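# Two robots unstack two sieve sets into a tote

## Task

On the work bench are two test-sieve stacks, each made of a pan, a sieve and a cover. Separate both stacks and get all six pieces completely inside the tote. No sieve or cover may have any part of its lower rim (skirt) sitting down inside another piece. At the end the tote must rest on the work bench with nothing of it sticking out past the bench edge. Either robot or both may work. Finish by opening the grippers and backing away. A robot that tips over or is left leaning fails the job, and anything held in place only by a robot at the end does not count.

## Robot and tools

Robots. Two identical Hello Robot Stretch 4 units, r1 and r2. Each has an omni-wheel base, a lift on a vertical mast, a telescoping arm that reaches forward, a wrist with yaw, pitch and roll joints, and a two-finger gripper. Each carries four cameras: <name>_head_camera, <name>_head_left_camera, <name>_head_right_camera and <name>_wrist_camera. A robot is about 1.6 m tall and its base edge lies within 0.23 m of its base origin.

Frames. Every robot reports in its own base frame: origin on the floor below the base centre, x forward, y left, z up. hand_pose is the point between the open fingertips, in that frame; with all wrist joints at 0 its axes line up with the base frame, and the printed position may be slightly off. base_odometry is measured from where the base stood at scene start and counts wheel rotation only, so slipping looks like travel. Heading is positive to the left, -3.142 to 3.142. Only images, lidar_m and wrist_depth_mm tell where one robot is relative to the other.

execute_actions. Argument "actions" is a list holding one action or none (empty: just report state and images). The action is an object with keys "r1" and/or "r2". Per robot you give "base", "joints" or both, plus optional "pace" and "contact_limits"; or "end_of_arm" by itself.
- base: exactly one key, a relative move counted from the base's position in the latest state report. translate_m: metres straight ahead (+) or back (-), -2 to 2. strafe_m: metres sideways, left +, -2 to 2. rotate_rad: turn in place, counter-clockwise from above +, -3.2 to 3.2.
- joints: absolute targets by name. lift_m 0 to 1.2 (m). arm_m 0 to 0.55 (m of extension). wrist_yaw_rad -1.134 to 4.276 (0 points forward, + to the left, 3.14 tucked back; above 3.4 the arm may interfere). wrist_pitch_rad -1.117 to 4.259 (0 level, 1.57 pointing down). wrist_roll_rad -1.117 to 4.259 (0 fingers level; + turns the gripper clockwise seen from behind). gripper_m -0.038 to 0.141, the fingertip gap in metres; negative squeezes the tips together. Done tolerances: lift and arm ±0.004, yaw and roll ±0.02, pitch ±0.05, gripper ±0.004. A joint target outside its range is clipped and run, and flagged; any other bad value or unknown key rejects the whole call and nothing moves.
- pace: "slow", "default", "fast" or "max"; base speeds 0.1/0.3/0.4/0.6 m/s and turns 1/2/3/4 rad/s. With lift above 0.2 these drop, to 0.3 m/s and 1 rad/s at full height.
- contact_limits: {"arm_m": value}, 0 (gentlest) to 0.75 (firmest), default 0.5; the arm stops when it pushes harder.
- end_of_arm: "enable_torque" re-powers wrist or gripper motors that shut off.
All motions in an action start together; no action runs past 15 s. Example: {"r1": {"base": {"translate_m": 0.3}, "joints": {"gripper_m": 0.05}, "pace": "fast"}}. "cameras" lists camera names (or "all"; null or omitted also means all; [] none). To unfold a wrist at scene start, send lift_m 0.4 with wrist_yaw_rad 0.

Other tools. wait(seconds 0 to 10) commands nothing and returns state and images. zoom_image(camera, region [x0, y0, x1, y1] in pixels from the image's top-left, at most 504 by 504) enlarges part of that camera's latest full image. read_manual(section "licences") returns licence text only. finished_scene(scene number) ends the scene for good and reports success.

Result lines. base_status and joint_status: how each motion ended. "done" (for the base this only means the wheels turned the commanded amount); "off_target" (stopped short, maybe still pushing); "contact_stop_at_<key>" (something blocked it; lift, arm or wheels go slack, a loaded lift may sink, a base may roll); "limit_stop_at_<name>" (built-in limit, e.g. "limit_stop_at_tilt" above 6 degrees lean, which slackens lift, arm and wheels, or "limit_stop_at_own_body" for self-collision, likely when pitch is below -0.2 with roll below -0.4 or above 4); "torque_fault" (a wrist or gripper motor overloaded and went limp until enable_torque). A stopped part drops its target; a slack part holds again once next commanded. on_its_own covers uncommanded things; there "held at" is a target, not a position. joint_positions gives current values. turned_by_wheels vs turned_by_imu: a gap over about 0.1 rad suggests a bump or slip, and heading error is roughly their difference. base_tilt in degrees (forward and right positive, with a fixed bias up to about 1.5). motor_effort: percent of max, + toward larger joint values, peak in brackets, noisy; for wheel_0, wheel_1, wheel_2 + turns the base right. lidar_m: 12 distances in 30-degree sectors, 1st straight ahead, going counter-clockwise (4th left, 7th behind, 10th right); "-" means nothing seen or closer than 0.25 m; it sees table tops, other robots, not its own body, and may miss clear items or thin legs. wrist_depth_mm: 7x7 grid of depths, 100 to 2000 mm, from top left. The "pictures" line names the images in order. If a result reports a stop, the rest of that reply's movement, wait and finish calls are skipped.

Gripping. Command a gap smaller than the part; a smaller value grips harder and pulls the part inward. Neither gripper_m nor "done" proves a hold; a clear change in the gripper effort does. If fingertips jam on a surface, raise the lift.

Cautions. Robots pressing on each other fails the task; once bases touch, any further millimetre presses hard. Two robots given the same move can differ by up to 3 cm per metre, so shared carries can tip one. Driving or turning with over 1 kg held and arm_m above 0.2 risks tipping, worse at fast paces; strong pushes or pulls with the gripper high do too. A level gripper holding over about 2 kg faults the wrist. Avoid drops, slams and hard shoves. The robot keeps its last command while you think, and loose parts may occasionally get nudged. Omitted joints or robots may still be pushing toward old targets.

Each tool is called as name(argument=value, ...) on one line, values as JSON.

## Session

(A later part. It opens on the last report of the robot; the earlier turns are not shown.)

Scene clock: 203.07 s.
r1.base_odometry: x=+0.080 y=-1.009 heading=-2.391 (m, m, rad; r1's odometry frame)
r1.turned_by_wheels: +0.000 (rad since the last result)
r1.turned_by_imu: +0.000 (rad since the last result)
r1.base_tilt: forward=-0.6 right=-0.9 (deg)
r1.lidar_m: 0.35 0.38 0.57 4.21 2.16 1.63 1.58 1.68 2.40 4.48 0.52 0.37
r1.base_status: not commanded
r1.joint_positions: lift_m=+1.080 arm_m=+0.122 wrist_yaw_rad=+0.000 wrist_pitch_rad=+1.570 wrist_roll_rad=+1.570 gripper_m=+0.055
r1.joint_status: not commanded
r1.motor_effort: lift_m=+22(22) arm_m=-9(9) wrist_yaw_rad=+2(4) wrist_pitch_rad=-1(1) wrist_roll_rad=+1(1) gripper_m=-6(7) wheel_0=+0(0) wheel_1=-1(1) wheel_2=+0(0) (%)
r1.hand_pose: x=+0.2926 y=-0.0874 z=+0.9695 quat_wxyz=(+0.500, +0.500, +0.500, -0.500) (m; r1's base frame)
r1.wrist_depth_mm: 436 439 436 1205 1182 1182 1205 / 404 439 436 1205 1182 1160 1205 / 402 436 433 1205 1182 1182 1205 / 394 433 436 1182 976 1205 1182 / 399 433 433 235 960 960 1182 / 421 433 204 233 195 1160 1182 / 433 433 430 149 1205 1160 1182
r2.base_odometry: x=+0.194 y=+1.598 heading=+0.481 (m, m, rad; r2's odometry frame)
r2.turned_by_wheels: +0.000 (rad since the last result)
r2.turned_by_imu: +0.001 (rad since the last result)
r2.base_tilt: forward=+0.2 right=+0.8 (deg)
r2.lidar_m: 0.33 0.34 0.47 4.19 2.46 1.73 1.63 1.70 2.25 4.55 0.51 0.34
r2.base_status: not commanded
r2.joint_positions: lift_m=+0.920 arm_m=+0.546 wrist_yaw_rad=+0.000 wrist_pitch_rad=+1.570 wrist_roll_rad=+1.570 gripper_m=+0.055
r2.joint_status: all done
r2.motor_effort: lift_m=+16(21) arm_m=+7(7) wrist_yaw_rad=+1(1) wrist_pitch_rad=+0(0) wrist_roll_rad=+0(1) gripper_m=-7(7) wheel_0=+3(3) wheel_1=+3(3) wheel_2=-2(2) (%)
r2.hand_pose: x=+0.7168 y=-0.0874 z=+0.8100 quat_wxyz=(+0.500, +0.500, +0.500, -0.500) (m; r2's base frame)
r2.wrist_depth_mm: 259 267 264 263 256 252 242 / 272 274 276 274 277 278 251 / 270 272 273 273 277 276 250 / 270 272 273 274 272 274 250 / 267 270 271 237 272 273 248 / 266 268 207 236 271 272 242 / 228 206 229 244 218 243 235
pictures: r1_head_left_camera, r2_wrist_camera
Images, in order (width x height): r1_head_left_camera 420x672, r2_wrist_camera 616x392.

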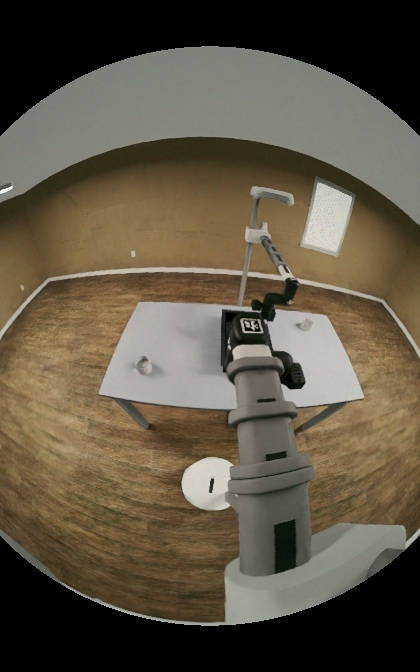

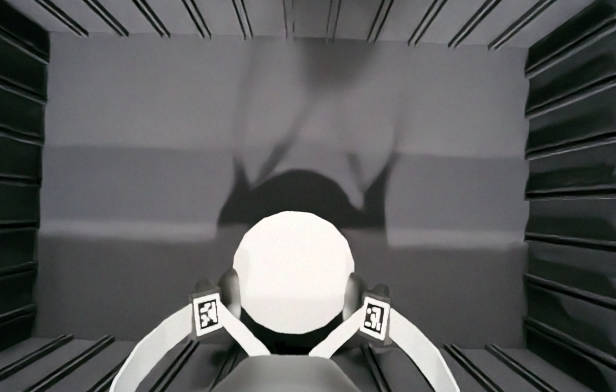

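execute_actions(actions=[{"r2":{"joints":{"lift_m":0.908},"pace":"slow"}}], cameras=[])

execute_actions(actions=[{"r2":{"joints":{"gripper_m":0.10}}}], cameras=["r2_wrist_camera"])

execute_actions(actions=[{"r2":{"joints":{"lift_m":1.05}}}], cameras=[])

execute_actions(actions=[{"r2":{"joints":{"arm_m":0.1,"wrist_roll_rad":0,"gripper_m":0.12}},"r1":{"base":{"translate_m":0.03}}}], cameras=[])

execute_actions(actions=[{"r2":{"base":{"strafe_m":0.385}},"r1":{"joints":{"arm_m":0.5}}}], cameras=["r1_wrist_camera","r2_wrist_camera"])

Scene clock: 213.97 s.
r1.base_odometry: x=+0.080 y=-1.009 heading=-2.391 (m, m, rad; r1's odometry frame)
r1.turned_by_wheels: +0.000 (rad since the last result)
r1.turned_by_imu: +0.001 (rad since the last result)
r1.base_tilt: forward=-0.6 right=-0.8 (deg)
r1.lidar_m: 0.34 0.38 0.53 4.18 2.13 1.63 1.59 1.66 2.40 4.48 0.52 0.38
r1.base_status: not commanded
r1.joint_positions: lift_m=+1.080 arm_m=+0.122 wrist_yaw_rad=+0.000 wrist_pitch_rad=+1.570 wrist_roll_rad=+1.570 gripper_m=+0.055
r1.joint_status: not commanded
r1.motor_effort: lift_m=+22(22) arm_m=-9(9) wrist_yaw_rad=+2(2) wrist_pitch_rad=-2(1) wrist_roll_rad=+2(1) gripper_m=-8(6) wheel_0=+0(0) wheel_1=-1(1) wheel_2=+0(0) (%)
r1.hand_pose: x=+0.2926 y=-0.0874 z=+0.9695 quat_wxyz=(+0.500, +0.500, +0.500, -0.500) (m; r1's base frame)
r1.wrist_depth_mm: 442 436 439 1205 1182 1205 1205 / 404 436 436 1205 1182 1205 1160 / 399 436 436 1182 1182 1182 1160 / 394 436 436 1182 960 1182 1138 / 397 433 430 234 976 976 1182 / 421 433 205 233 195 1182 1182 / 433 433 430 150 1182 1182 1182
r2.base_odometry: x=+0.194 y=+1.598 heading=+0.481 (m, m, rad; r2's odometry frame)
r2.turned_by_wheels: +0.000 (rad since the last result)
r2.turned_by_imu: +0.001 (rad since the last result)
r2.base_tilt: forward=+0.1 right=+0.7 (deg)
r2.lidar_m: 0.31 0.34 0.47 4.19 2.45 1.74 1.62 1.66 2.24 4.54 0.51 0.36
r2.base_status: not commanded
r2.joint_positions: lift_m=+0.908 arm_m=+0.546 wrist_yaw_rad=+0.000 wrist_pitch_rad=+1.570 wrist_roll_rad=+1.570 gripper_m=+0.055
r2.joint_status: all done
r2.motor_effort: lift_m=+16(17) arm_m=+7(7) wrist_yaw_rad=+1(1) wrist_pitch_rad=+0(0) wrist_roll_rad=+0(0) gripper_m=-6(5) wheel_0=+2(2) wheel_1=+2(2) wheel_2=-2(2) (%)
r2.hand_pose: x=+0.7168 y=-0.0874 z=+0.7980 quat_wxyz=(+0.500, +0.500, +0.500, -0.500) (m; r2's base frame)
r2.wrist_depth_mm: 259 262 265 263 258 252 242 / 259 260 263 263 265 266 251 / 258 259 262 263 263 264 250 / 256 259 259 262 263 263 249 / 256 256 259 238 260 263 248 / 255 255 208 236 259 260 245 / 227 206 229 243 218 244 235
pictures: none
No camera images: the call's "cameras" was empty. Leave "cameras" out to get every camera's image.

Scene clock: 215.27 s.
r1.base_odometry: x=+0.080 y=-1.009 heading=-2.391 (m, m, rad; r1's odometry frame)
r1.turned_by_wheels: +0.000 (rad since the last result)
r1.turned_by_imu: +0.000 (rad since the last result)
r1.base_tilt: forward=-0.6 right=-0.9 (deg)
r1.lidar_m: 0.33 0.37 0.57 4.22 2.12 1.63 1.56 1.70 2.38 4.47 0.51 0.38
r1.base_status: not commanded
r1.joint_positions: lift_m=+1.080 arm_m=+0.122 wrist_yaw_rad=+0.000 wrist_pitch_rad=+1.570 wrist_roll_rad=+1.570 gripper_m=+0.055
r1.joint_status: not commanded
r1.motor_effort: lift_m=+22(22) arm_m=-8(9) wrist_yaw_rad=+1(2) wrist_pitch_rad=-1(1) wrist_roll_rad=+1(1) gripper_m=-7(9) wheel_0=+0(0) wheel_1=-1(1) wheel_2=+0(0) (%)
r1.hand_pose: x=+0.2926 y=-0.0874 z=+0.9695 quat_wxyz=(+0.500, +0.500, +0.500, -0.500) (m; r1's base frame)
r1.wrist_depth_mm: 439 439 439 1229 1205 1205 1182 / 404 436 436 1205 1160 1182 1205 / 399 436 433 1182 1205 1182 1182 / 394 436 436 1205 976 1182 1182 / 397 436 433 234 976 976 1182 / 421 433 204 233 195 1182 1160 / 430 433 430 149 1182 1182 1160
r2.base_odometry: x=+0.194 y=+1.598 heading=+0.481 (m, m, rad; r2's odometry frame)
r2.turned_by_wheels: +0.000 (rad since the last result)
r2.turned_by_imu: +0.000 (rad since the last result)
r2.base_tilt: forward=+0.3 right=+0.8 (deg)
r2.lidar_m: 0.33 0.33 0.47 4.20 2.46 1.75 1.64 1.68 2.23 4.53 0.52 0.34
r2.base_status: not commanded
r2.joint_positions: lift_m=+0.908 arm_m=+0.546 wrist_yaw_rad=+0.000 wrist_pitch_rad=+1.570 wrist_roll_rad=+1.570 gripper_m=+0.100
r2.joint_status: all done
r2.motor_effort: lift_m=+16(16) arm_m=+7(7) wrist_yaw_rad=+1(2) wrist_pitch_rad=+2(4) wrist_roll_rad=+0(1) gripper_m=-3(7) wheel_0=+3(2) wheel_1=+3(3) wheel_2=-2(2) (%)
r2.hand_pose: x=+0.7168 y=-0.0874 z=+0.7980 quat_wxyz=(+0.500, +0.500, +0.500, -0.500) (m; r2's base frame)
r2.wrist_depth_mm: 258 262 263 262 257 252 242 / 262 260 262 264 266 266 251 / 258 258 262 262 264 266 250 / 258 258 258 262 263 263 248 / 256 257 258 237 260 263 246 / 255 255 236 238 216 260 240 / 226 212 231 154 226 238 235
pictures: r2_wrist_camera
Images, in order (width x height): r2_wrist_camera 616x392.

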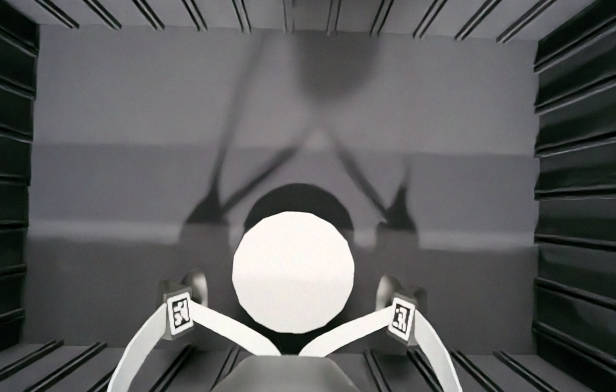

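Scene clock: 216.93 s.
r1.base_odometry: x=+0.080 y=-1.009 heading=-2.391 (m, m, rad; r1's odometry frame)
r1.turned_by_wheels: +0.000 (rad since the last result)
r1.turned_by_imu: +0.000 (rad since the last result)
r1.base_tilt: forward=-0.5 right=-0.9 (deg)
r1.lidar_m: 0.34 0.38 0.56 4.21 2.17 1.65 1.57 1.68 2.47 4.48 0.50 0.38
r1.base_status: not commanded
r1.joint_positions: lift_m=+1.080 arm_m=+0.122 wrist_yaw_rad=+0.000 wrist_pitch_rad=+1.570 wrist_roll_rad=+1.570 gripper_m=+0.055
r1.joint_status: not commanded
r1.motor_effort: lift_m=+22(22) arm_m=-9(9) wrist_yaw_rad=+4(1) wrist_pitch_rad=+0(0) wrist_roll_rad=+1(1) gripper_m=-6(7) wheel_0=+0(0) wheel_1=-1(1) wheel_2=+0(0) (%)
r1.hand_pose: x=+0.2926 y=-0.0874 z=+0.9695 quat_wxyz=(+0.500, +0.500, +0.500, -0.500) (m; r1's base frame)
r1.wrist_depth_mm: 439 436 439 1182 1229 1205 1182 / 404 439 436 1182 1205 1182 1182 / 399 436 436 1182 1160 1182 1205 / 397 436 436 1182 976 1205 1160 / 394 433 433 234 976 960 1160 / 421 433 204 234 195 1182 1160 / 430 430 433 150 1205 1160 1160
r2.base_odometry: x=+0.194 y=+1.598 heading=+0.481 (m, m, rad; r2's odometry frame)
r2.turned_by_wheels: +0.000 (rad since the last result)
r2.turned_by_imu: +0.001 (rad since the last result)
r2.base_tilt: forward=+0.3 right=+0.8 (deg)
r2.lidar_m: 0.32 0.32 0.48 4.19 2.44 1.75 1.63 1.68 2.26 4.53 0.52 0.35
r2.base_status: not commanded
r2.joint_positions: lift_m=+1.050 arm_m=+0.546 wrist_yaw_rad=+0.000 wrist_pitch_rad=+1.570 wrist_roll_rad=+1.570 gripper_m=+0.100
r2.joint_status: all done
r2.motor_effort: lift_m=+24(23) arm_m=+7(7) wrist_yaw_rad=+0(1) wrist_pitch_rad=+1(0) wrist_roll_rad=+1(0) gripper_m=-1(0) wheel_0=+2(3) wheel_1=+3(3) wheel_2=-2(2) (%)
r2.hand_pose: x=+0.7168 y=-0.0874 z=+0.9394 quat_wxyz=(+0.500, +0.500, +0.500, -0.500) (m; r2's base frame)
r2.wrist_depth_mm: 410 410 410 410 415 413 415 / 364 362 389 379 370 327 413 / 364 399 402 404 404 351 413 / 364 397 399 402 404 347 410 / 364 397 397 379 402 366 407 / 312 319 310 373 216 342 407 / 392 392 399 154 399 407 402
pictures: none
No camera images: the call's "cameras" was empty. Leave "cameras" out to get every camera's image.

Scene clock: 219.33 s.
r1.base_odometry: x=+0.058 y=-1.029 heading=-2.391 (m, m, rad; r1's odometry frame)
r1.turned_by_wheels: +0.000 (rad since the last result)
r1.turned_by_imu: +0.000 (rad since the last result)
r1.base_tilt: forward=-0.5 right=-0.9 (deg)
r1.lidar_m: 0.33 0.36 0.51 4.19 2.18 1.64 1.60 1.71 2.47 4.50 0.45 0.37
r1.base_status: done
r1.joint_positions: lift_m=+1.080 arm_m=+0.122 wrist_yaw_rad=+0.000 wrist_pitch_rad=+1.570 wrist_roll_rad=+1.570 gripper_m=+0.055
r1.joint_status: not commanded
r1.motor_effort: lift_m=+22(22) arm_m=-9(9) wrist_yaw_rad=+1(2) wrist_pitch_rad=+0(0) wrist_roll_rad=+1(1) gripper_m=-8(7) wheel_0=-1(5) wheel_1=-1(2) wheel_2=+1(8) (%)
r1.hand_pose: x=+0.2926 y=-0.0874 z=+0.9695 quat_wxyz=(+0.500, +0.500, +0.500, -0.500) (m; r1's base frame)
r1.wrist_depth_mm: 439 436 436 1205 1182 1182 1182 / 351 436 436 1205 1182 1182 1182 / 418 436 433 1182 1182 1182 1182 / 404 433 433 1182 976 1205 1160 / 397 433 436 235 976 976 1182 / 370 433 204 234 195 1160 1205 / 433 430 430 150 1160 1182 1182
r2.base_odometry: x=+0.194 y=+1.598 heading=+0.481 (m, m, rad; r2's odometry frame)
r2.turned_by_wheels: +0.000 (rad since the last result)
r2.turned_by_imu: +0.001 (rad since the last result)
r2.base_tilt: forward=+0.3 right=+0.8 (deg)
r2.lidar_m: 0.34 0.34 0.47 4.20 2.44 1.74 1.63 1.69 2.24 4.55 0.51 0.36
r2.base_status: not commanded
r2.joint_positions: lift_m=+1.050 arm_m=+0.101 wrist_yaw_rad=+0.000 wrist_pitch_rad=+1.570 wrist_roll_rad=+0.000 gripper_m=+0.120
r2.joint_status: all done
r2.motor_effort: lift_m=+23(24) arm_m=-7(7) wrist_yaw_rad=+1(1) wrist_pitch_rad=+1(0) wrist_roll_rad=-2(8) gripper_m=+0(1) wheel_0=+3(2) wheel_1=+3(3) wheel_2=-2(2) (%)
r2.hand_pose: x=+0.2723 y=-0.0874 z=+0.9394 quat_wxyz=(+0.707, +0.000, +0.707, +0.000) (m; r2's base frame)
r2.wrist_depth_mm: 407 410 410 407 399 421 427 / 404 410 413 415 415 421 421 / 402 407 407 410 413 418 415 / 1138 1138 1160 1205 1182 1182 1205 / 1138 1182 1182 1160 1138 1205 1205 / 1160 1118 931 931 206 1182 1205 / 1118 1138 917 145 1160 1160 1182
pictures: none
No camera images: the call's "cameras" was empty. Leave "cameras" out to get every camera's image.

Scene clock: 221.93 s.
r1.base_odometry: x=+0.058 y=-1.029 heading=-2.391 (m, m, rad; r1's odometry frame)
r1.turned_by_wheels: +0.000 (rad since the last result)
r1.turned_by_imu: +0.001 (rad since the last result)
r1.base_tilt: forward=-0.6 right=-0.7 (deg)
r1.lidar_m: 0.31 0.35 0.53 4.19 2.16 1.66 1.62 1.70 2.49 4.48 0.45 0.34
r1.base_status: not commanded
r1.joint_positions: lift_m=+1.080 arm_m=+0.498 wrist_yaw_rad=+0.000 wrist_pitch_rad=+1.570 wrist_roll_rad=+1.570 gripper_m=+0.055
r1.joint_status: all done
r1.motor_effort: lift_m=+22(22) arm_m=+8(12) wrist_yaw_rad=+2(2) wrist_pitch_rad=+1(0) wrist_roll_rad=+2(1) gripper_m=-8(9) wheel_0=-1(1) wheel_1=-1(1) wheel_2=+1(1) (%)
r1.hand_pose: x=+0.6697 y=-0.0874 z=+0.9695 quat_wxyz=(+0.501, +0.500, +0.500, -0.499) (m; r1's base frame)
r1.wrist_depth_mm: 399 347 353 436 433 430 433 / 373 433 418 430 421 430 430 / 368 430 418 427 430 433 427 / 373 430 433 430 424 430 427 / 377 433 430 234 413 427 427 / 351 349 205 232 195 427 424 / 433 430 427 149 424 424 424
r2.base_odometry: x=+0.016 y=+1.939 heading=+0.481 (m, m, rad; r2's odometry frame)
r2.turned_by_wheels: +0.000 (rad since the last result)
r2.turned_by_imu: +0.003 (rad since the last result)
r2.base_tilt: forward=+0.2 right=+0.8 (deg)
r2.lidar_m: 0.32 0.32 4.02 3.81 2.49 1.75 1.64 1.71 2.25 4.91 0.49 0.32
r2.base_status: done
r2.joint_positions: lift_m=+1.050 arm_m=+0.101 wrist_yaw_rad=+0.000 wrist_pitch_rad=+1.570 wrist_roll_rad=+0.000 gripper_m=+0.120
r2.joint_status: not commanded
r2.motor_effort: lift_m=+22(24) arm_m=-7(7) wrist_yaw_rad=+1(1) wrist_pitch_rad=+0(0) wrist_roll_rad=-2(1) gripper_m=+1(1) wheel_0=-2(9) wheel_1=+2(12) wheel_2=+0(2) (%)
r2.hand_pose: x=+0.2724 y=-0.0874 z=+0.9395 quat_wxyz=(+0.707, +0.000, +0.707, +0.000) (m; r2's base frame)
r2.wrist_depth_mm: 407 407 410 382 421 424 424 / 404 407 410 413 413 424 424 / 404 404 404 410 413 421 418 / 1138 402 404 410 413 410 415 / 1118 1160 1160 1160 1182 1182 1182 / 1138 1138 946 946 206 1160 1182 / 1118 1160 946 145 1138 1160 1160
pictures: r1_wrist_camera, r2_wrist_camera
Images, in order (width x height): r1_wrist_camera 616x392, r2_wrist_camera 616x392.

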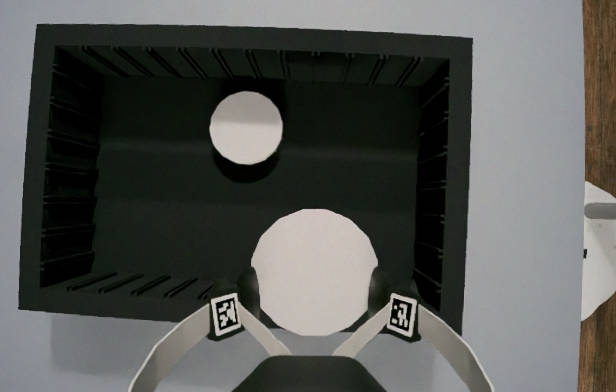

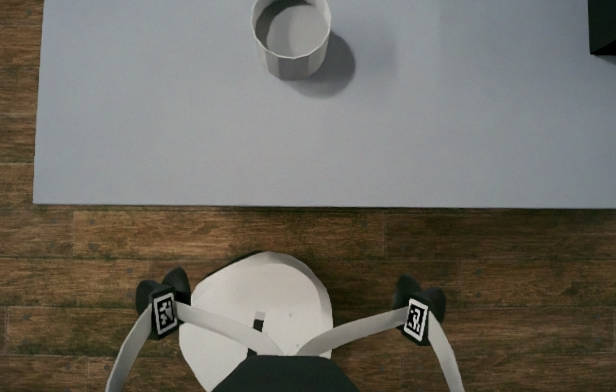

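execute_actions(actions=[{"r2":{"joints":{"arm_m":0.33}},"r1":{"base":{"translate_m":0.018},"joints":{"arm_m":0.548}}}], cameras=[])

execute_actions(actions=[{"r2":{"joints":{"lift_m":0.97}},"r1":{"base":{"strafe_m":-0.012},"joints":{"lift_m":0.98}}}], cameras=["r1_wrist_camera","r2_wrist_camera"])

Scene clock: 233.03 s.
r1.base_odometry: x=+0.045 y=-1.042 heading=-2.391 (m, m, rad; r1's odometry frame)
r1.turned_by_wheels: +0.000 (rad since the last result)
r1.turned_by_imu: +0.001 (rad since the last result)
r1.base_tilt: forward=-0.7 right=-0.8 (deg)
r1.lidar_m: 0.29 0.34 0.46 4.18 2.19 1.69 1.63 1.72 2.51 4.50 0.42 0.32
r1.base_status: done
r1.joint_positions: lift_m=+1.080 arm_m=+0.546 wrist_yaw_rad=+0.000 wrist_pitch_rad=+1.570 wrist_roll_rad=+1.570 gripper_m=+0.055
r1.joint_status: all done
r1.motor_effort: lift_m=+22(22) arm_m=+9(7) wrist_yaw_rad=+1(3) wrist_pitch_rad=+1(1) wrist_roll_rad=+0(1) gripper_m=-7(6) wheel_0=+1(3) wheel_1=+0(2) wheel_2=+0(7) (%)
r1.hand_pose: x=+0.7176 y=-0.0874 z=+0.9695 quat_wxyz=(+0.501, +0.500, +0.500, -0.499) (m; r1's base frame)
r1.wrist_depth_mm: 439 355 364 353 351 387 430 / 436 389 430 415 430 384 433 / 436 384 430 407 430 413 427 / 433 392 433 430 427 410 430 / 433 397 430 234 427 399 427 / 433 357 205 234 195 342 424 / 433 427 427 150 427 424 424
r2.base_odometry: x=+0.016 y=+1.939 heading=+0.481 (m, m, rad; r2's odometry frame)
r2.turned_by_wheels: +0.000 (rad since the last result)
r2.turned_by_imu: +0.002 (rad since the last result)
r2.base_tilt: forward=+0.2 right=+0.8 (deg)
r2.lidar_m: 0.32 0.33 4.00 3.81 2.48 1.76 1.65 1.70 2.28 4.93 0.48 0.34
r2.base_status: not commanded
r2.joint_positions: lift_m=+1.050 arm_m=+0.329 wrist_yaw_rad=+0.000 wrist_pitch_rad=+1.570 wrist_roll_rad=+0.000 gripper_m=+0.120
r2.joint_status: all done
r2.motor_effort: lift_m=+23(23) arm_m=+7(7) wrist_yaw_rad=+1(1) wrist_pitch_rad=+1(0) wrist_roll_rad=-1(1) gripper_m=-2(1) wheel_0=-1(1) wheel_1=+2(3) wheel_2=+0(0) (%)
r2.hand_pose: x=+0.4999 y=-0.0874 z=+0.9395 quat_wxyz=(+0.707, +0.000, +0.707, +0.000) (m; r2's base frame)
r2.wrist_depth_mm: 410 410 413 418 421 421 424 / 404 407 410 413 413 421 418 / 404 404 404 410 413 415 418 / 399 404 404 407 410 413 415 / 397 399 402 373 404 410 415 / 394 394 397 402 205 404 410 / 392 394 397 145 402 402 407
pictures: none
No camera images: the call's "cameras" was empty. Leave "cameras" out to get every camera's image.

Scene clock: 234.47 s.
r1.base_odometry: x=+0.037 y=-1.033 heading=-2.391 (m, m, rad; r1's odometry frame)
r1.turned_by_wheels: +0.000 (rad since the last result)
r1.turned_by_imu: +0.000 (rad since the last result)
r1.base_tilt: forward=-0.6 right=-0.8 (deg)
r1.lidar_m: 0.30 0.33 0.48 4.22 2.21 1.69 1.62 1.74 2.51 4.47 0.42 0.29
r1.base_status: done
r1.joint_positions: lift_m=+0.980 arm_m=+0.546 wrist_yaw_rad=+0.000 wrist_pitch_rad=+1.570 wrist_roll_rad=+1.570 gripper_m=+0.055
r1.joint_status: all done
r1.motor_effort: lift_m=+16(19) arm_m=+8(9) wrist_yaw_rad=+1(1) wrist_pitch_rad=+0(1) wrist_roll_rad=+1(2) gripper_m=-7(10) wheel_0=+1(8) wheel_1=+0(7) wheel_2=+0(1) (%)
r1.hand_pose: x=+0.7176 y=-0.0874 z=+0.8699 quat_wxyz=(+0.501, +0.500, +0.500, -0.499) (m; r1's base frame)
r1.wrist_depth_mm: 255 300 289 285 274 273 268 / 253 332 332 309 330 330 287 / 257 332 330 307 330 327 287 / 260 332 330 329 327 327 283 / 262 330 332 234 327 329 282 / 259 320 204 235 194 324 278 / 244 243 243 149 240 239 253
r2.base_odometry: x=+0.016 y=+1.939 heading=+0.481 (m, m, rad; r2's odometry frame)
r2.turned_by_wheels: +0.000 (rad since the last result)
r2.turned_by_imu: +0.000 (rad since the last result)
r2.base_tilt: forward=+0.4 right=+0.8 (deg)
r2.lidar_m: 0.31 0.33 4.03 3.82 2.47 1.77 1.66 1.70 2.27 4.92 0.48 0.32
r2.base_status: not commanded
r2.joint_positions: lift_m=+0.970 arm_m=+0.329 wrist_yaw_rad=+0.000 wrist_pitch_rad=+1.570 wrist_roll_rad=+0.000 gripper_m=+0.120
r2.joint_status: all done
r2.motor_effort: lift_m=+16(21) arm_m=+7(7) wrist_yaw_rad=+1(0) wrist_pitch_rad=+0(2) wrist_roll_rad=-1(1) gripper_m=+1(0) wheel_0=-1(1) wheel_1=+2(2) wheel_2=+0(0) (%)
r2.hand_pose: x=+0.4999 y=-0.0874 z=+0.8600 quat_wxyz=(+0.707, +0.000, +0.707, +0.000) (m; r2's base frame)
r2.wrist_depth_mm: 327 329 330 334 338 338 342 / 325 329 329 330 336 336 340 / 324 325 327 329 330 334 338 / 320 322 324 330 332 330 334 / 317 322 291 293 327 330 332 / 315 319 289 324 206 327 327 / 314 317 317 144 320 324 327
pictures: r1_wrist_camera, r2_wrist_camera
Images, in order (width x height): r1_wrist_camera 616x392, r2_wrist_camera 616x392.

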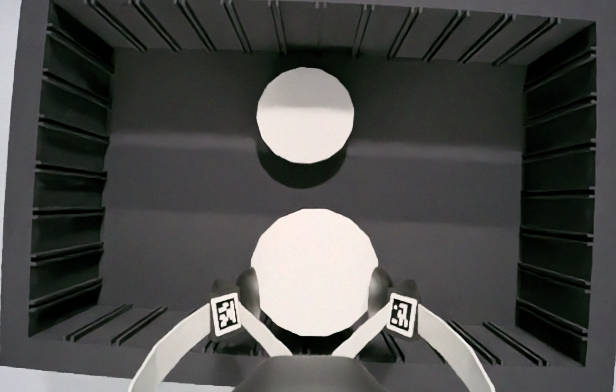

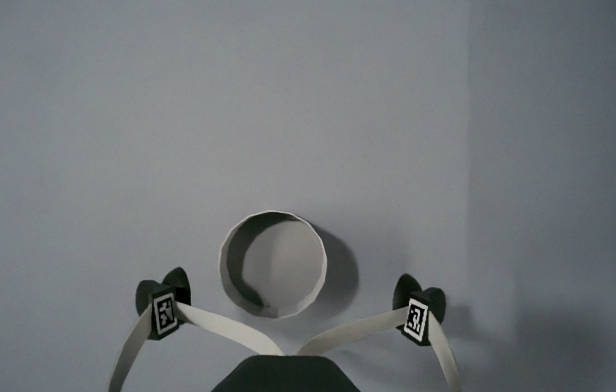

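execute_actions(actions=[{"r2":{"base":{"strafe_m":0.014},"joints":{"arm_m":0.327}},"r1":{"joints":{"lift_m":0.913},"pace":"slow"}}], cameras=[])

execute_actions(actions=[{"r2":{"joints":{"lift_m":0.938}},"r1":{"joints":{"gripper_m":0.10}}}], cameras=["r1_wrist_camera","r2_wrist_camera"])

execute_actions(actions=[{"r2":{"joints":{"gripper_m":0.055}},"r1":{"joints":{"lift_m":1.05}}}], cameras=[])

execute_actions(actions=[{"r2":{"joints":{"lift_m":1.08}},"r1":{"joints":{"arm_m":0.1,"wrist_roll_rad":0,"gripper_m":0.12}}}], cameras=[])

execute_actions(actions=[{"r1":{"base":{"strafe_m":0.468}},"r2":{"joints":{"wrist_roll_rad":1.57}}}], cameras=["r1_wrist_camera","r2_wrist_camera","r1_head_right_camera","r2_head_right_camera"])

Scene clock: 248.43 s.
r1.base_odometry: x=+0.037 y=-1.033 heading=-2.391 (m, m, rad; r1's odometry frame)
r1.turned_by_wheels: +0.000 (rad since the last result)
r1.turned_by_imu: +0.001 (rad since the last result)
r1.base_tilt: forward=-0.5 right=-0.9 (deg)
r1.lidar_m: 0.31 0.33 0.50 4.21 2.19 1.68 1.61 1.75 2.50 4.46 0.44 0.31
r1.base_status: not commanded
r1.joint_positions: lift_m=+0.913 arm_m=+0.546 wrist_yaw_rad=+0.000 wrist_pitch_rad=+1.570 wrist_roll_rad=+1.570 gripper_m=+0.055
r1.joint_status: all done
r1.motor_effort: lift_m=+16(21) arm_m=+9(8) wrist_yaw_rad=+2(0) wrist_pitch_rad=+1(0) wrist_roll_rad=+1(1) gripper_m=-8(8) wheel_0=+1(0) wheel_1=+0(0) wheel_2=+0(0) (%)
r1.hand_pose: x=+0.7176 y=-0.0874 z=+0.8030 quat_wxyz=(+0.501, +0.500, +0.500, -0.499) (m; r1's base frame)
r1.wrist_depth_mm: 250 266 265 252 264 262 263 / 253 265 265 242 263 262 262 / 257 265 265 242 262 263 262 / 259 264 263 263 264 260 260 / 262 263 262 234 262 259 260 / 259 263 205 233 195 259 258 / 212 212 223 149 235 230 255
r2.base_odometry: x=+0.009 y=+1.952 heading=+0.481 (m, m, rad; r2's odometry frame)
r2.turned_by_wheels: +0.000 (rad since the last result)
r2.turned_by_imu: +0.002 (rad since the last result)
r2.base_tilt: forward=+0.2 right=+0.9 (deg)
r2.lidar_m: 0.30 0.34 3.96 3.79 2.48 1.75 1.65 1.71 2.25 4.93 0.47 0.33
r2.base_status: done
r2.joint_positions: lift_m=+0.970 arm_m=+0.328 wrist_yaw_rad=+0.000 wrist_pitch_rad=+1.570 wrist_roll_rad=+0.000 gripper_m=+0.120
r2.joint_status: all done
r2.motor_effort: lift_m=+16(17) arm_m=-8(3) wrist_yaw_rad=+1(1) wrist_pitch_rad=+1(1) wrist_roll_rad=-1(1) gripper_m=+0(1) wheel_0=-3(8) wheel_1=+4(9) wheel_2=+0(4) (%)
r2.hand_pose: x=+0.4994 y=-0.0874 z=+0.8600 quat_wxyz=(+0.707, +0.000, +0.707, +0.000) (m; r2's base frame)
r2.wrist_depth_mm: 327 327 330 336 336 340 340 / 325 327 327 332 334 334 338 / 324 324 327 329 332 334 338 / 319 320 324 329 329 330 334 / 319 320 322 291 327 327 330 / 315 317 319 290 205 327 329 / 310 315 317 145 324 325 327
pictures: none
No camera images: the call's "cameras" was empty. Leave "cameras" out to get every camera's image.

Scene clock: 249.73 s.
r1.base_odometry: x=+0.037 y=-1.033 heading=-2.391 (m, m, rad; r1's odometry frame)
r1.turned_by_wheels: +0.000 (rad since the last result)
r1.turned_by_imu: +0.000 (rad since the last result)
r1.base_tilt: forward=-0.5 right=-0.8 (deg)
r1.lidar_m: 0.29 0.32 0.50 4.22 2.21 1.66 1.63 1.75 2.49 4.47 0.43 0.30
r1.base_status: not commanded
r1.joint_positions: lift_m=+0.913 arm_m=+0.546 wrist_yaw_rad=+0.000 wrist_pitch_rad=+1.570 wrist_roll_rad=+1.570 gripper_m=+0.100
r1.joint_status: all done
r1.motor_effort: lift_m=+16(16) arm_m=+9(9) wrist_yaw_rad=+1(3) wrist_pitch_rad=+1(2) wrist_roll_rad=+2(1) gripper_m=-3(10) wheel_0=+0(1) wheel_1=+0(0) wheel_2=+0(0) (%)
r1.hand_pose: x=+0.7176 y=-0.0874 z=+0.8030 quat_wxyz=(+0.501, +0.500, +0.500, -0.499) (m; r1's base frame)
r1.wrist_depth_mm: 249 266 265 251 264 263 263 / 254 266 266 242 263 263 263 / 257 265 263 241 263 262 262 / 258 264 263 262 262 260 262 / 262 264 263 240 262 260 259 / 259 263 202 239 215 259 259 / 213 212 226 146 238 229 253
r2.base_odometry: x=+0.009 y=+1.952 heading=+0.481 (m, m, rad; r2's odometry frame)
r2.turned_by_wheels: +0.000 (rad since the last result)
r2.turned_by_imu: +0.000 (rad since the last result)
r2.base_tilt: forward=+0.3 right=+0.9 (deg)
r2.lidar_m: 0.30 0.33 3.99 3.80 2.49 1.74 1.65 1.70 2.27 4.94 0.49 0.35
r2.base_status: not commanded
r2.joint_positions: lift_m=+0.938 arm_m=+0.328 wrist_yaw_rad=+0.000 wrist_pitch_rad=+1.570 wrist_roll_rad=+0.000 gripper_m=+0.120
r2.joint_status: all done
r2.motor_effort: lift_m=+16(16) arm_m=-7(8) wrist_yaw_rad=+1(0) wrist_pitch_rad=+1(1) wrist_roll_rad=-1(1) gripper_m=-1(0) wheel_0=-2(3) wheel_1=+4(4) wheel_2=+0(0) (%)
r2.hand_pose: x=+0.4994 y=-0.0874 z=+0.8280 quat_wxyz=(+0.707, +0.000, +0.707, +0.000) (m; r2's base frame)
r2.wrist_depth_mm: 293 298 298 303 304 306 307 / 291 297 298 301 300 304 304 / 290 294 296 297 300 300 303 / 289 291 294 296 298 298 301 / 286 290 291 259 296 297 298 / 286 283 257 257 206 294 297 / 283 285 287 145 290 291 294
pictures: r1_wrist_camera, r2_wrist_camera
Images, in order (width x height): r1_wrist_camera 616x392, r2_wrist_camera 616x392.

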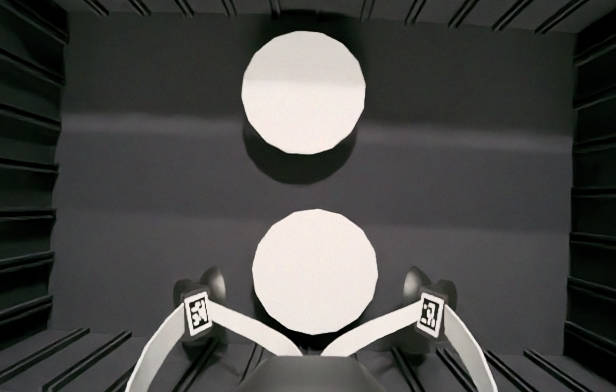

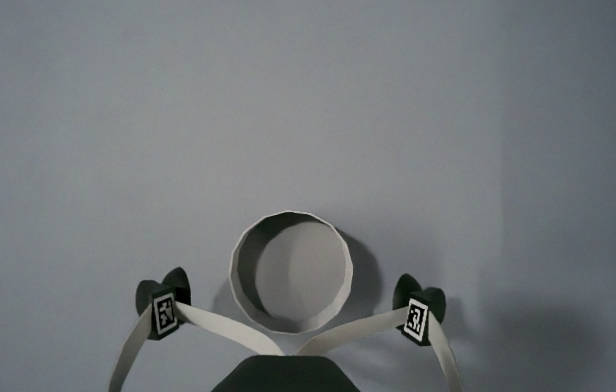

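Scene clock: 251.37 s.
r1.base_odometry: x=+0.037 y=-1.033 heading=-2.391 (m, m, rad; r1's odometry frame)
r1.turned_by_wheels: +0.000 (rad since the last result)
r1.turned_by_imu: +0.000 (rad since the last result)
r1.base_tilt: forward=-0.5 right=-0.9 (deg)
r1.lidar_m: 0.32 0.33 0.50 4.23 2.19 1.67 1.63 1.75 2.53 4.46 0.44 0.31
r1.base_status: not commanded
r1.joint_positions: lift_m=+1.050 arm_m=+0.546 wrist_yaw_rad=+0.000 wrist_pitch_rad=+1.570 wrist_roll_rad=+1.570 gripper_m=+0.100
r1.joint_status: all done
r1.motor_effort: lift_m=+22(22) arm_m=+9(9) wrist_yaw_rad=+0(1) wrist_pitch_rad=+2(1) wrist_roll_rad=+1(0) gripper_m=-3(3) wheel_0=+1(1) wheel_1=+0(0) wheel_2=+0(1) (%)
r1.hand_pose: x=+0.7177 y=-0.0874 z=+0.9395 quat_wxyz=(+0.501, +0.500, +0.500, -0.499) (m; r1's base frame)
r1.wrist_depth_mm: 410 319 332 327 315 315 402 / 404 366 402 379 399 359 317 / 404 382 402 379 399 397 315 / 402 387 397 397 399 397 314 / 402 392 397 377 399 394 397 / 399 322 202 364 213 338 351 / 402 402 399 146 353 309 394
r2.base_odometry: x=+0.009 y=+1.952 heading=+0.481 (m, m, rad; r2's odometry frame)
r2.turned_by_wheels: +0.000 (rad since the last result)
r2.turned_by_imu: +0.001 (rad since the last result)
r2.base_tilt: forward=+0.2 right=+0.9 (deg)
r2.lidar_m: 0.30 0.33 4.01 3.80 2.47 1.74 1.65 1.69 2.26 4.94 0.48 0.33
r2.base_status: not commanded
r2.joint_positions: lift_m=+0.938 arm_m=+0.328 wrist_yaw_rad=+0.000 wrist_pitch_rad=+1.570 wrist_roll_rad=+0.000 gripper_m=+0.055
r2.joint_status: all done
r2.motor_effort: lift_m=+16(16) arm_m=-7(7) wrist_yaw_rad=+2(2) wrist_pitch_rad=-1(0) wrist_roll_rad=-1(1) gripper_m=-7(5) wheel_0=-3(3) wheel_1=+4(4) wheel_2=+0(0) (%)
r2.hand_pose: x=+0.4994 y=-0.0874 z=+0.8280 quat_wxyz=(+0.707, +0.000, +0.707, +0.000) (m; r2's base frame)
r2.wrist_depth_mm: 296 297 298 301 303 304 307 / 293 294 298 298 300 307 306 / 291 293 294 297 298 301 304 / 289 290 293 294 298 300 298 / 287 289 290 258 294 297 298 / 285 287 213 255 216 296 297 / 282 283 286 227 291 291 294
pictures: none
No camera images: the call's "cameras" was empty. Leave "cameras" out to get every camera's image.

Scene clock: 253.77 s.
r1.base_odometry: x=+0.037 y=-1.033 heading=-2.391 (m, m, rad; r1's odometry frame)
r1.turned_by_wheels: +0.000 (rad since the last result)
r1.turned_by_imu: +0.000 (rad since the last result)
r1.base_tilt: forward=-0.6 right=-0.8 (deg)
r1.lidar_m: 0.29 0.34 0.49 4.23 2.18 1.68 1.62 1.75 2.51 4.49 0.44 0.30
r1.base_status: not commanded
r1.joint_positions: lift_m=+1.050 arm_m=+0.102 wrist_yaw_rad=+0.000 wrist_pitch_rad=+1.570 wrist_roll_rad=+0.000 gripper_m=+0.120
r1.joint_status: all done
r1.motor_effort: lift_m=+22(22) arm_m=-8(10) wrist_yaw_rad=+2(1) wrist_pitch_rad=+0(1) wrist_roll_rad=-1(4) gripper_m=-2(3) wheel_0=+0(1) wheel_1=+0(0) wheel_2=+0(0) (%)
r1.hand_pose: x=+0.2726 y=-0.0874 z=+0.9395 quat_wxyz=(+0.707, +0.000, +0.707, +0.000) (m; r1's base frame)
r1.wrist_depth_mm: 410 404 407 402 399 394 397 / 410 407 404 402 402 399 397 / 410 410 404 404 397 397 394 / 1182 1160 1160 402 399 397 394 / 1182 1160 1160 1025 1160 1160 1138 / 1182 1182 214 946 976 1118 1160 / 1182 1160 1138 143 1138 1138 1138
r2.base_odometry: x=+0.009 y=+1.952 heading=+0.481 (m, m, rad; r2's odometry frame)
r2.turned_by_wheels: +0.000 (rad since the last result)
r2.turned_by_imu: +0.001 (rad since the last result)
r2.base_tilt: forward=+0.3 right=+0.7 (deg)
r2.lidar_m: 0.31 0.33 4.00 3.80 2.49 1.77 1.65 1.70 2.27 4.95 0.47 0.33
r2.base_status: not commanded
r2.joint_positions: lift_m=+1.080 arm_m=+0.328 wrist_yaw_rad=+0.000 wrist_pitch_rad=+1.570 wrist_roll_rad=+0.000 gripper_m=+0.055
r2.joint_status: all done
r2.motor_effort: lift_m=+24(25) arm_m=-7(7) wrist_yaw_rad=+1(2) wrist_pitch_rad=+0(1) wrist_roll_rad=-1(1) gripper_m=-8(9) wheel_0=-3(3) wheel_1=+4(4) wheel_2=+0(0) (%)
r2.hand_pose: x=+0.4994 y=-0.0874 z=+0.9694 quat_wxyz=(+0.707, +0.000, +0.707, +0.000) (m; r2's base frame)
r2.wrist_depth_mm: 1205 439 442 445 452 452 455 / 1182 433 442 445 445 452 455 / 1182 430 436 442 442 445 452 / 809 430 430 439 439 445 445 / 798 430 430 259 439 439 442 / 778 427 212 256 216 436 442 / 778 415 424 296 433 436 430
pictures: none
No camera images: the call's "cameras" was empty. Leave "cameras" out to get every camera's image.

Scene clock: 256.63 s.
r1.base_odometry: x=+0.356 y=-1.375 heading=-2.391 (m, m, rad; r1's odometry frame)
r1.turned_by_wheels: +0.000 (rad since the last result)
r1.turned_by_imu: +0.003 (rad since the last result)
r1.base_tilt: forward=-0.5 right=-0.9 (deg)
r1.lidar_m: 0.32 0.35 3.85 3.75 2.19 1.64 1.60 1.73 2.48 1.12 0.45 0.35
r1.base_status: done
r1.joint_positions: lift_m=+1.050 arm_m=+0.102 wrist_yaw_rad=+0.000 wrist_pitch_rad=+1.570 wrist_roll_rad=+0.000 gripper_m=+0.120
r1.joint_status: not commanded
r1.motor_effort: lift_m=+21(22) arm_m=-9(9) wrist_yaw_rad=+2(2) wrist_pitch_rad=+0(0) wrist_roll_rad=-2(1) gripper_m=-2(1) wheel_0=+1(8) wheel_1=-1(7) wheel_2=-1(1) (%)
r1.hand_pose: x=+0.2726 y=-0.0874 z=+0.9396 quat_wxyz=(+0.707, +0.000, +0.707, +0.000) (m; r1's base frame)
r1.wrist_depth_mm: 1205 410 407 402 399 399 397 / 1182 404 404 402 402 399 397 / 1182 410 404 399 399 397 394 / 1160 1182 1160 1160 1160 1138 1138 / 1182 1160 1182 1025 1160 1138 1118 / 1182 1182 214 960 976 1138 1160 / 1182 1182 1182 142 1118 1138 1138
r2.base_odometry: x=+0.009 y=+1.952 heading=+0.481 (m, m, rad; r2's odometry frame)
r2.turned_by_wheels: +0.000 (rad since the last result)
r2.turned_by_imu: +0.001 (rad since the last result)
r2.base_tilt: forward=+0.2 right=+0.7 (deg)
r2.lidar_m: 0.30 0.33 4.00 3.77 2.49 1.75 1.65 1.71 2.28 4.94 0.48 0.34
r2.base_status: not commanded
r2.joint_positions: lift_m=+1.080 arm_m=+0.328 wrist_yaw_rad=+0.000 wrist_pitch_rad=+1.570 wrist_roll_rad=+1.570 gripper_m=+0.055
r2.joint_status: all done
r2.motor_effort: lift_m=+24(24) arm_m=-8(7) wrist_yaw_rad=+2(1) wrist_pitch_rad=+1(2) wrist_roll_rad=+0(4) gripper_m=-6(7) wheel_0=-3(3) wheel_1=+4(4) wheel_2=+0(0) (%)
r2.hand_pose: x=+0.4994 y=-0.0874 z=+0.9694 quat_wxyz=(+0.500, +0.500, +0.500, -0.500) (m; r2's base frame)
r2.wrist_depth_mm: 436 436 442 442 445 1229 1229 / 433 433 442 439 442 1229 1255 / 430 433 439 439 436 1229 1229 / 427 433 436 436 436 1229 1205 / 430 433 430 258 436 991 1255 / 424 430 212 256 216 1008 1205 / 424 424 430 294 433 1205 1182
pictures: r1_head_right_camera, r1_wrist_camera, r2_head_right_camera, r2_wrist_camera
Images, in order (width x height): r1_head_right_camera 420x672, r1_wrist_camera 616x392, r2_head_right_camera 420x672, r2_wrist_camera 616x392.

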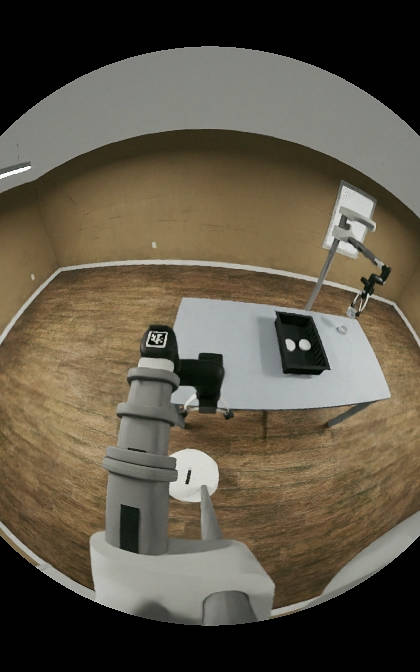

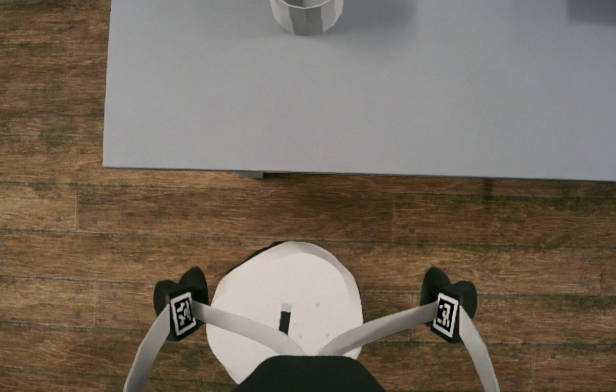

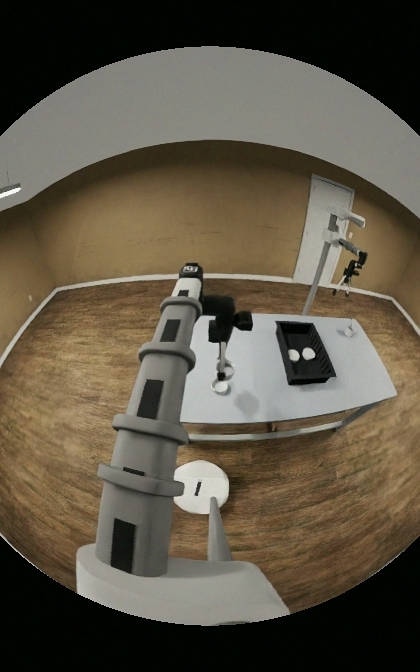

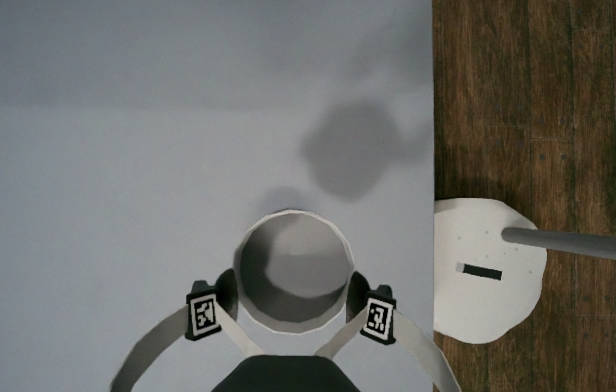

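execute_actions(actions=[{"r1":{"joints":{"arm_m":0.363}},"r2":{"base":{"strafe_m":-0.399},"joints":{"arm_m":0.444}}}], cameras=[])

execute_actions(actions=[{"r1":{"joints":{"lift_m":0.97}},"r2":{"joints":{"lift_m":0.99}}}], cameras=["r1_wrist_camera","r2_wrist_camera"])

Scene clock: 266.70 s.
r1.base_odometry: x=+0.356 y=-1.375 heading=-2.391 (m, m, rad; r1's odometry frame)
r1.turned_by_wheels: +0.000 (rad since the last result)
r1.turned_by_imu: +0.001 (rad since the last result)
r1.base_tilt: forward=-0.6 right=-0.7 (deg)
r1.lidar_m: 0.31 0.36 3.86 3.75 2.15 1.66 1.60 1.66 2.43 1.14 0.44 0.34
r1.base_status: not commanded
r1.joint_positions: lift_m=+1.050 arm_m=+0.361 wrist_yaw_rad=+0.000 wrist_pitch_rad=+1.570 wrist_roll_rad=+0.000 gripper_m=+0.120
r1.joint_status: all done
r1.motor_effort: lift_m=+21(21) arm_m=+8(13) wrist_yaw_rad=+3(0) wrist_pitch_rad=+0(1) wrist_roll_rad=-1(1) gripper_m=+1(3) wheel_0=+0(0) wheel_1=-1(1) wheel_2=-1(1) (%)
r1.hand_pose: x=+0.5326 y=-0.0874 z=+0.9396 quat_wxyz=(+0.707, +0.000, +0.707, +0.000) (m; r1's base frame)
r1.wrist_depth_mm: 1160 407 407 399 399 394 397 / 1160 407 402 402 399 394 392 / 1182 404 402 402 399 394 394 / 1182 404 404 399 397 394 394 / 1138 407 402 368 397 397 394 / 1182 404 213 399 397 392 394 / 1160 404 402 143 397 394 394
r2.base_odometry: x=+0.194 y=+1.598 heading=+0.481 (m, m, rad; r2's odometry frame)
r2.turned_by_wheels: +0.000 (rad since the last result)
r2.turned_by_imu: +0.001 (rad since the last result)
r2.base_tilt: forward=+0.4 right=+0.8 (deg)
r2.lidar_m: 0.32 0.34 0.46 4.19 2.46 1.75 1.64 1.68 2.25 4.55 0.50 0.34
r2.base_status: done
r2.joint_positions: lift_m=+1.080 arm_m=+0.443 wrist_yaw_rad=+0.000 wrist_pitch_rad=+1.570 wrist_roll_rad=+1.570 gripper_m=+0.055
r2.joint_status: all done
r2.motor_effort: lift_m=+23(24) arm_m=+7(10) wrist_yaw_rad=+2(1) wrist_pitch_rad=+1(0) wrist_roll_rad=+0(0) gripper_m=-8(9) wheel_0=+2(8) wheel_1=-3(11) wheel_2=+0(0) (%)
r2.hand_pose: x=+0.6138 y=-0.0874 z=+0.9695 quat_wxyz=(+0.500, +0.500, +0.500, -0.500) (m; r2's base frame)
r2.wrist_depth_mm: 436 439 439 442 442 449 1229 / 382 399 397 389 394 445 1205 / 418 433 410 436 439 445 1229 / 427 433 430 436 433 442 1205 / 424 427 404 258 430 436 991 / 368 343 212 257 216 433 976 / 418 424 424 298 430 433 1205
pictures: none
No camera images: the call's "cameras" was empty. Leave "cameras" out to get every camera's image.

Scene clock: 268.07 s.
r1.base_odometry: x=+0.356 y=-1.375 heading=-2.391 (m, m, rad; r1's odometry frame)
r1.turned_by_wheels: +0.000 (rad since the last result)
r1.turned_by_imu: +0.000 (rad since the last result)
r1.base_tilt: forward=-0.7 right=-0.9 (deg)
r1.lidar_m: 0.33 0.37 3.83 3.76 2.18 1.63 1.59 1.72 2.44 1.12 0.45 0.35
r1.base_status: not commanded
r1.joint_positions: lift_m=+0.970 arm_m=+0.361 wrist_yaw_rad=+0.000 wrist_pitch_rad=+1.570 wrist_roll_rad=+0.000 gripper_m=+0.120
r1.joint_status: all done
r1.motor_effort: lift_m=+16(23) arm_m=+9(9) wrist_yaw_rad=+2(1) wrist_pitch_rad=+0(0) wrist_roll_rad=+0(0) gripper_m=-1(2) wheel_0=+0(0) wheel_1=-1(1) wheel_2=-1(0) (%)
r1.hand_pose: x=+0.5326 y=-0.0874 z=+0.8600 quat_wxyz=(+0.707, +0.000, +0.707, +0.000) (m; r1's base frame)
r1.wrist_depth_mm: 1118 327 325 324 322 319 319 / 1078 325 325 322 319 319 319 / 1098 327 322 324 319 317 317 / 1118 324 324 320 320 317 315 / 1118 324 324 287 319 319 315 / 1098 325 214 287 319 317 315 / 1098 325 324 142 320 317 314
r2.base_odometry: x=+0.194 y=+1.598 heading=+0.481 (m, m, rad; r2's odometry frame)
r2.turned_by_wheels: +0.000 (rad since the last result)
r2.turned_by_imu: +0.000 (rad since the last result)
r2.base_tilt: forward=+0.3 right=+0.8 (deg)
r2.lidar_m: 0.34 0.36 0.47 4.18 2.47 1.74 1.64 1.69 2.25 4.54 0.52 0.36
r2.base_status: not commanded
r2.joint_positions: lift_m=+0.990 arm_m=+0.443 wrist_yaw_rad=+0.000 wrist_pitch_rad=+1.570 wrist_roll_rad=+1.570 gripper_m=+0.055
r2.joint_status: all done
r2.motor_effort: lift_m=+17(22) arm_m=+7(7) wrist_yaw_rad=+2(1) wrist_pitch_rad=+2(1) wrist_roll_rad=+1(0) gripper_m=-8(7) wheel_0=+2(2) wheel_1=-2(3) wheel_2=+0(0) (%)
r2.hand_pose: x=+0.6138 y=-0.0874 z=+0.8800 quat_wxyz=(+0.500, +0.500, +0.500, -0.500) (m; r2's base frame)
r2.wrist_depth_mm: 279 273 272 267 263 353 1138 / 342 342 343 347 282 351 741 / 340 342 342 345 281 351 741 / 340 340 340 342 322 349 634 / 336 338 319 259 312 347 574 / 330 334 213 256 216 345 627 / 250 251 253 210 255 343 621
pictures: r1_wrist_camera, r2_wrist_camera
Images, in order (width x height): r1_wrist_camera 616x392, r2_wrist_camera 616x392.

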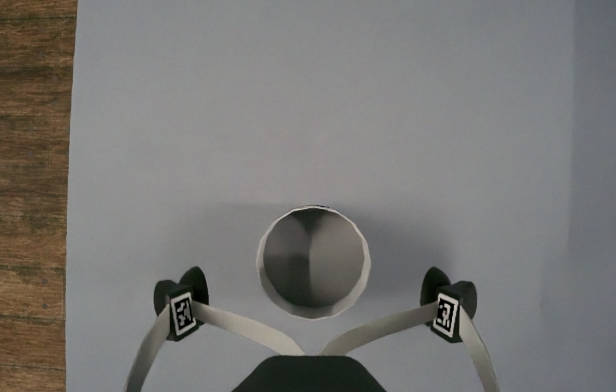

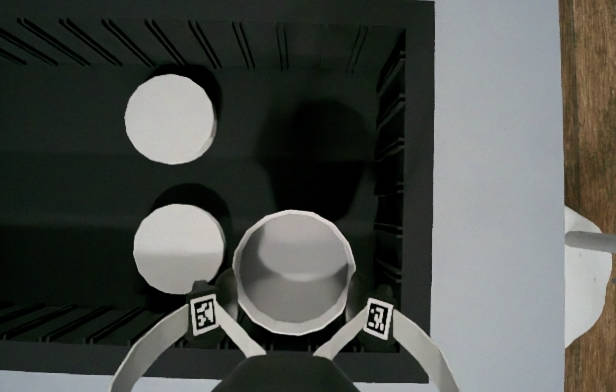

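execute_actions(actions=[{"r1":{"joints":{"arm_m":0.368,"lift_m":0.938}},"r2":{"joints":{"arm_m":0.437,"lift_m":0.93},"pace":"slow"}}], cameras=["r1_wrist_camera","r2_wrist_camera"])

Scene clock: 280.37 s.
r1.base_odometry: x=+0.356 y=-1.375 heading=-2.391 (m, m, rad; r1's odometry frame)
r1.turned_by_wheels: +0.000 (rad since the last result)
r1.turned_by_imu: +0.001 (rad since the last result)
r1.base_tilt: forward=-0.5 right=-0.8 (deg)
r1.lidar_m: 0.32 0.35 3.86 3.73 2.17 1.62 1.60 1.72 2.48 1.16 0.48 0.35
r1.base_status: not commanded
r1.joint_positions: lift_m=+0.938 arm_m=+0.366 wrist_yaw_rad=+0.000 wrist_pitch_rad=+1.570 wrist_roll_rad=+0.000 gripper_m=+0.120
r1.joint_status: all done
r1.motor_effort: lift_m=+16(13) arm_m=+9(11) wrist_yaw_rad=+0(2) wrist_pitch_rad=+0(1) wrist_roll_rad=-1(1) gripper_m=-1(1) wheel_0=+0(0) wheel_1=-1(1) wheel_2=-1(1) (%)
r1.hand_pose: x=+0.5376 y=-0.0874 z=+0.8280 quat_wxyz=(+0.707, +0.000, +0.707, +0.000) (m; r1's base frame)
r1.wrist_depth_mm: 683 294 293 290 289 287 286 / 683 294 293 290 289 286 286 / 294 294 290 290 289 286 285 / 296 293 291 290 289 287 285 / 296 294 291 256 287 286 285 / 294 293 214 254 237 285 285 / 294 291 291 142 287 285 283
r2.base_odometry: x=+0.194 y=+1.598 heading=+0.481 (m, m, rad; r2's odometry frame)
r2.turned_by_wheels: +0.000 (rad since the last result)
r2.turned_by_imu: +0.001 (rad since the last result)
r2.base_tilt: forward=+0.3 right=+0.7 (deg)
r2.lidar_m: 0.32 0.34 0.47 4.19 2.45 1.73 1.64 1.70 2.25 4.54 0.51 0.36
r2.base_status: not commanded
r2.joint_positions: lift_m=+0.930 arm_m=+0.438 wrist_yaw_rad=+0.000 wrist_pitch_rad=+1.570 wrist_roll_rad=+1.570 gripper_m=+0.055
r2.joint_status: all done
r2.motor_effort: lift_m=+17(17) arm_m=-8(8) wrist_yaw_rad=+2(2) wrist_pitch_rad=+0(1) wrist_roll_rad=+0(0) gripper_m=-9(7) wheel_0=+2(1) wheel_1=-2(2) wheel_2=+0(0) (%)
r2.hand_pose: x=+0.6095 y=-0.0874 z=+0.8200 quat_wxyz=(+0.500, +0.500, +0.500, -0.500) (m; r2's base frame)
r2.wrist_depth_mm: 278 262 272 268 239 293 294 / 283 260 286 286 268 291 291 / 281 262 282 285 267 289 289 / 279 279 282 283 260 290 287 / 277 257 259 259 245 286 289 / 276 256 212 256 196 285 286 / 221 200 228 200 207 283 286
pictures: r1_wrist_camera, r2_wrist_camera
Images, in order (width x height): r1_wrist_camera 616x392, r2_wrist_camera 616x392.

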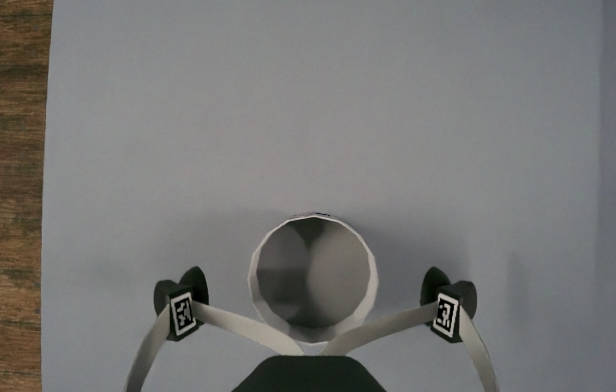

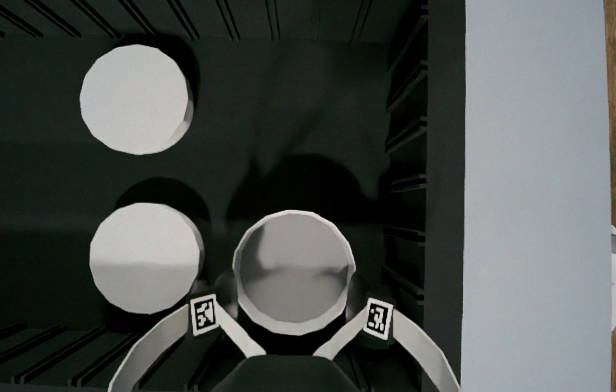

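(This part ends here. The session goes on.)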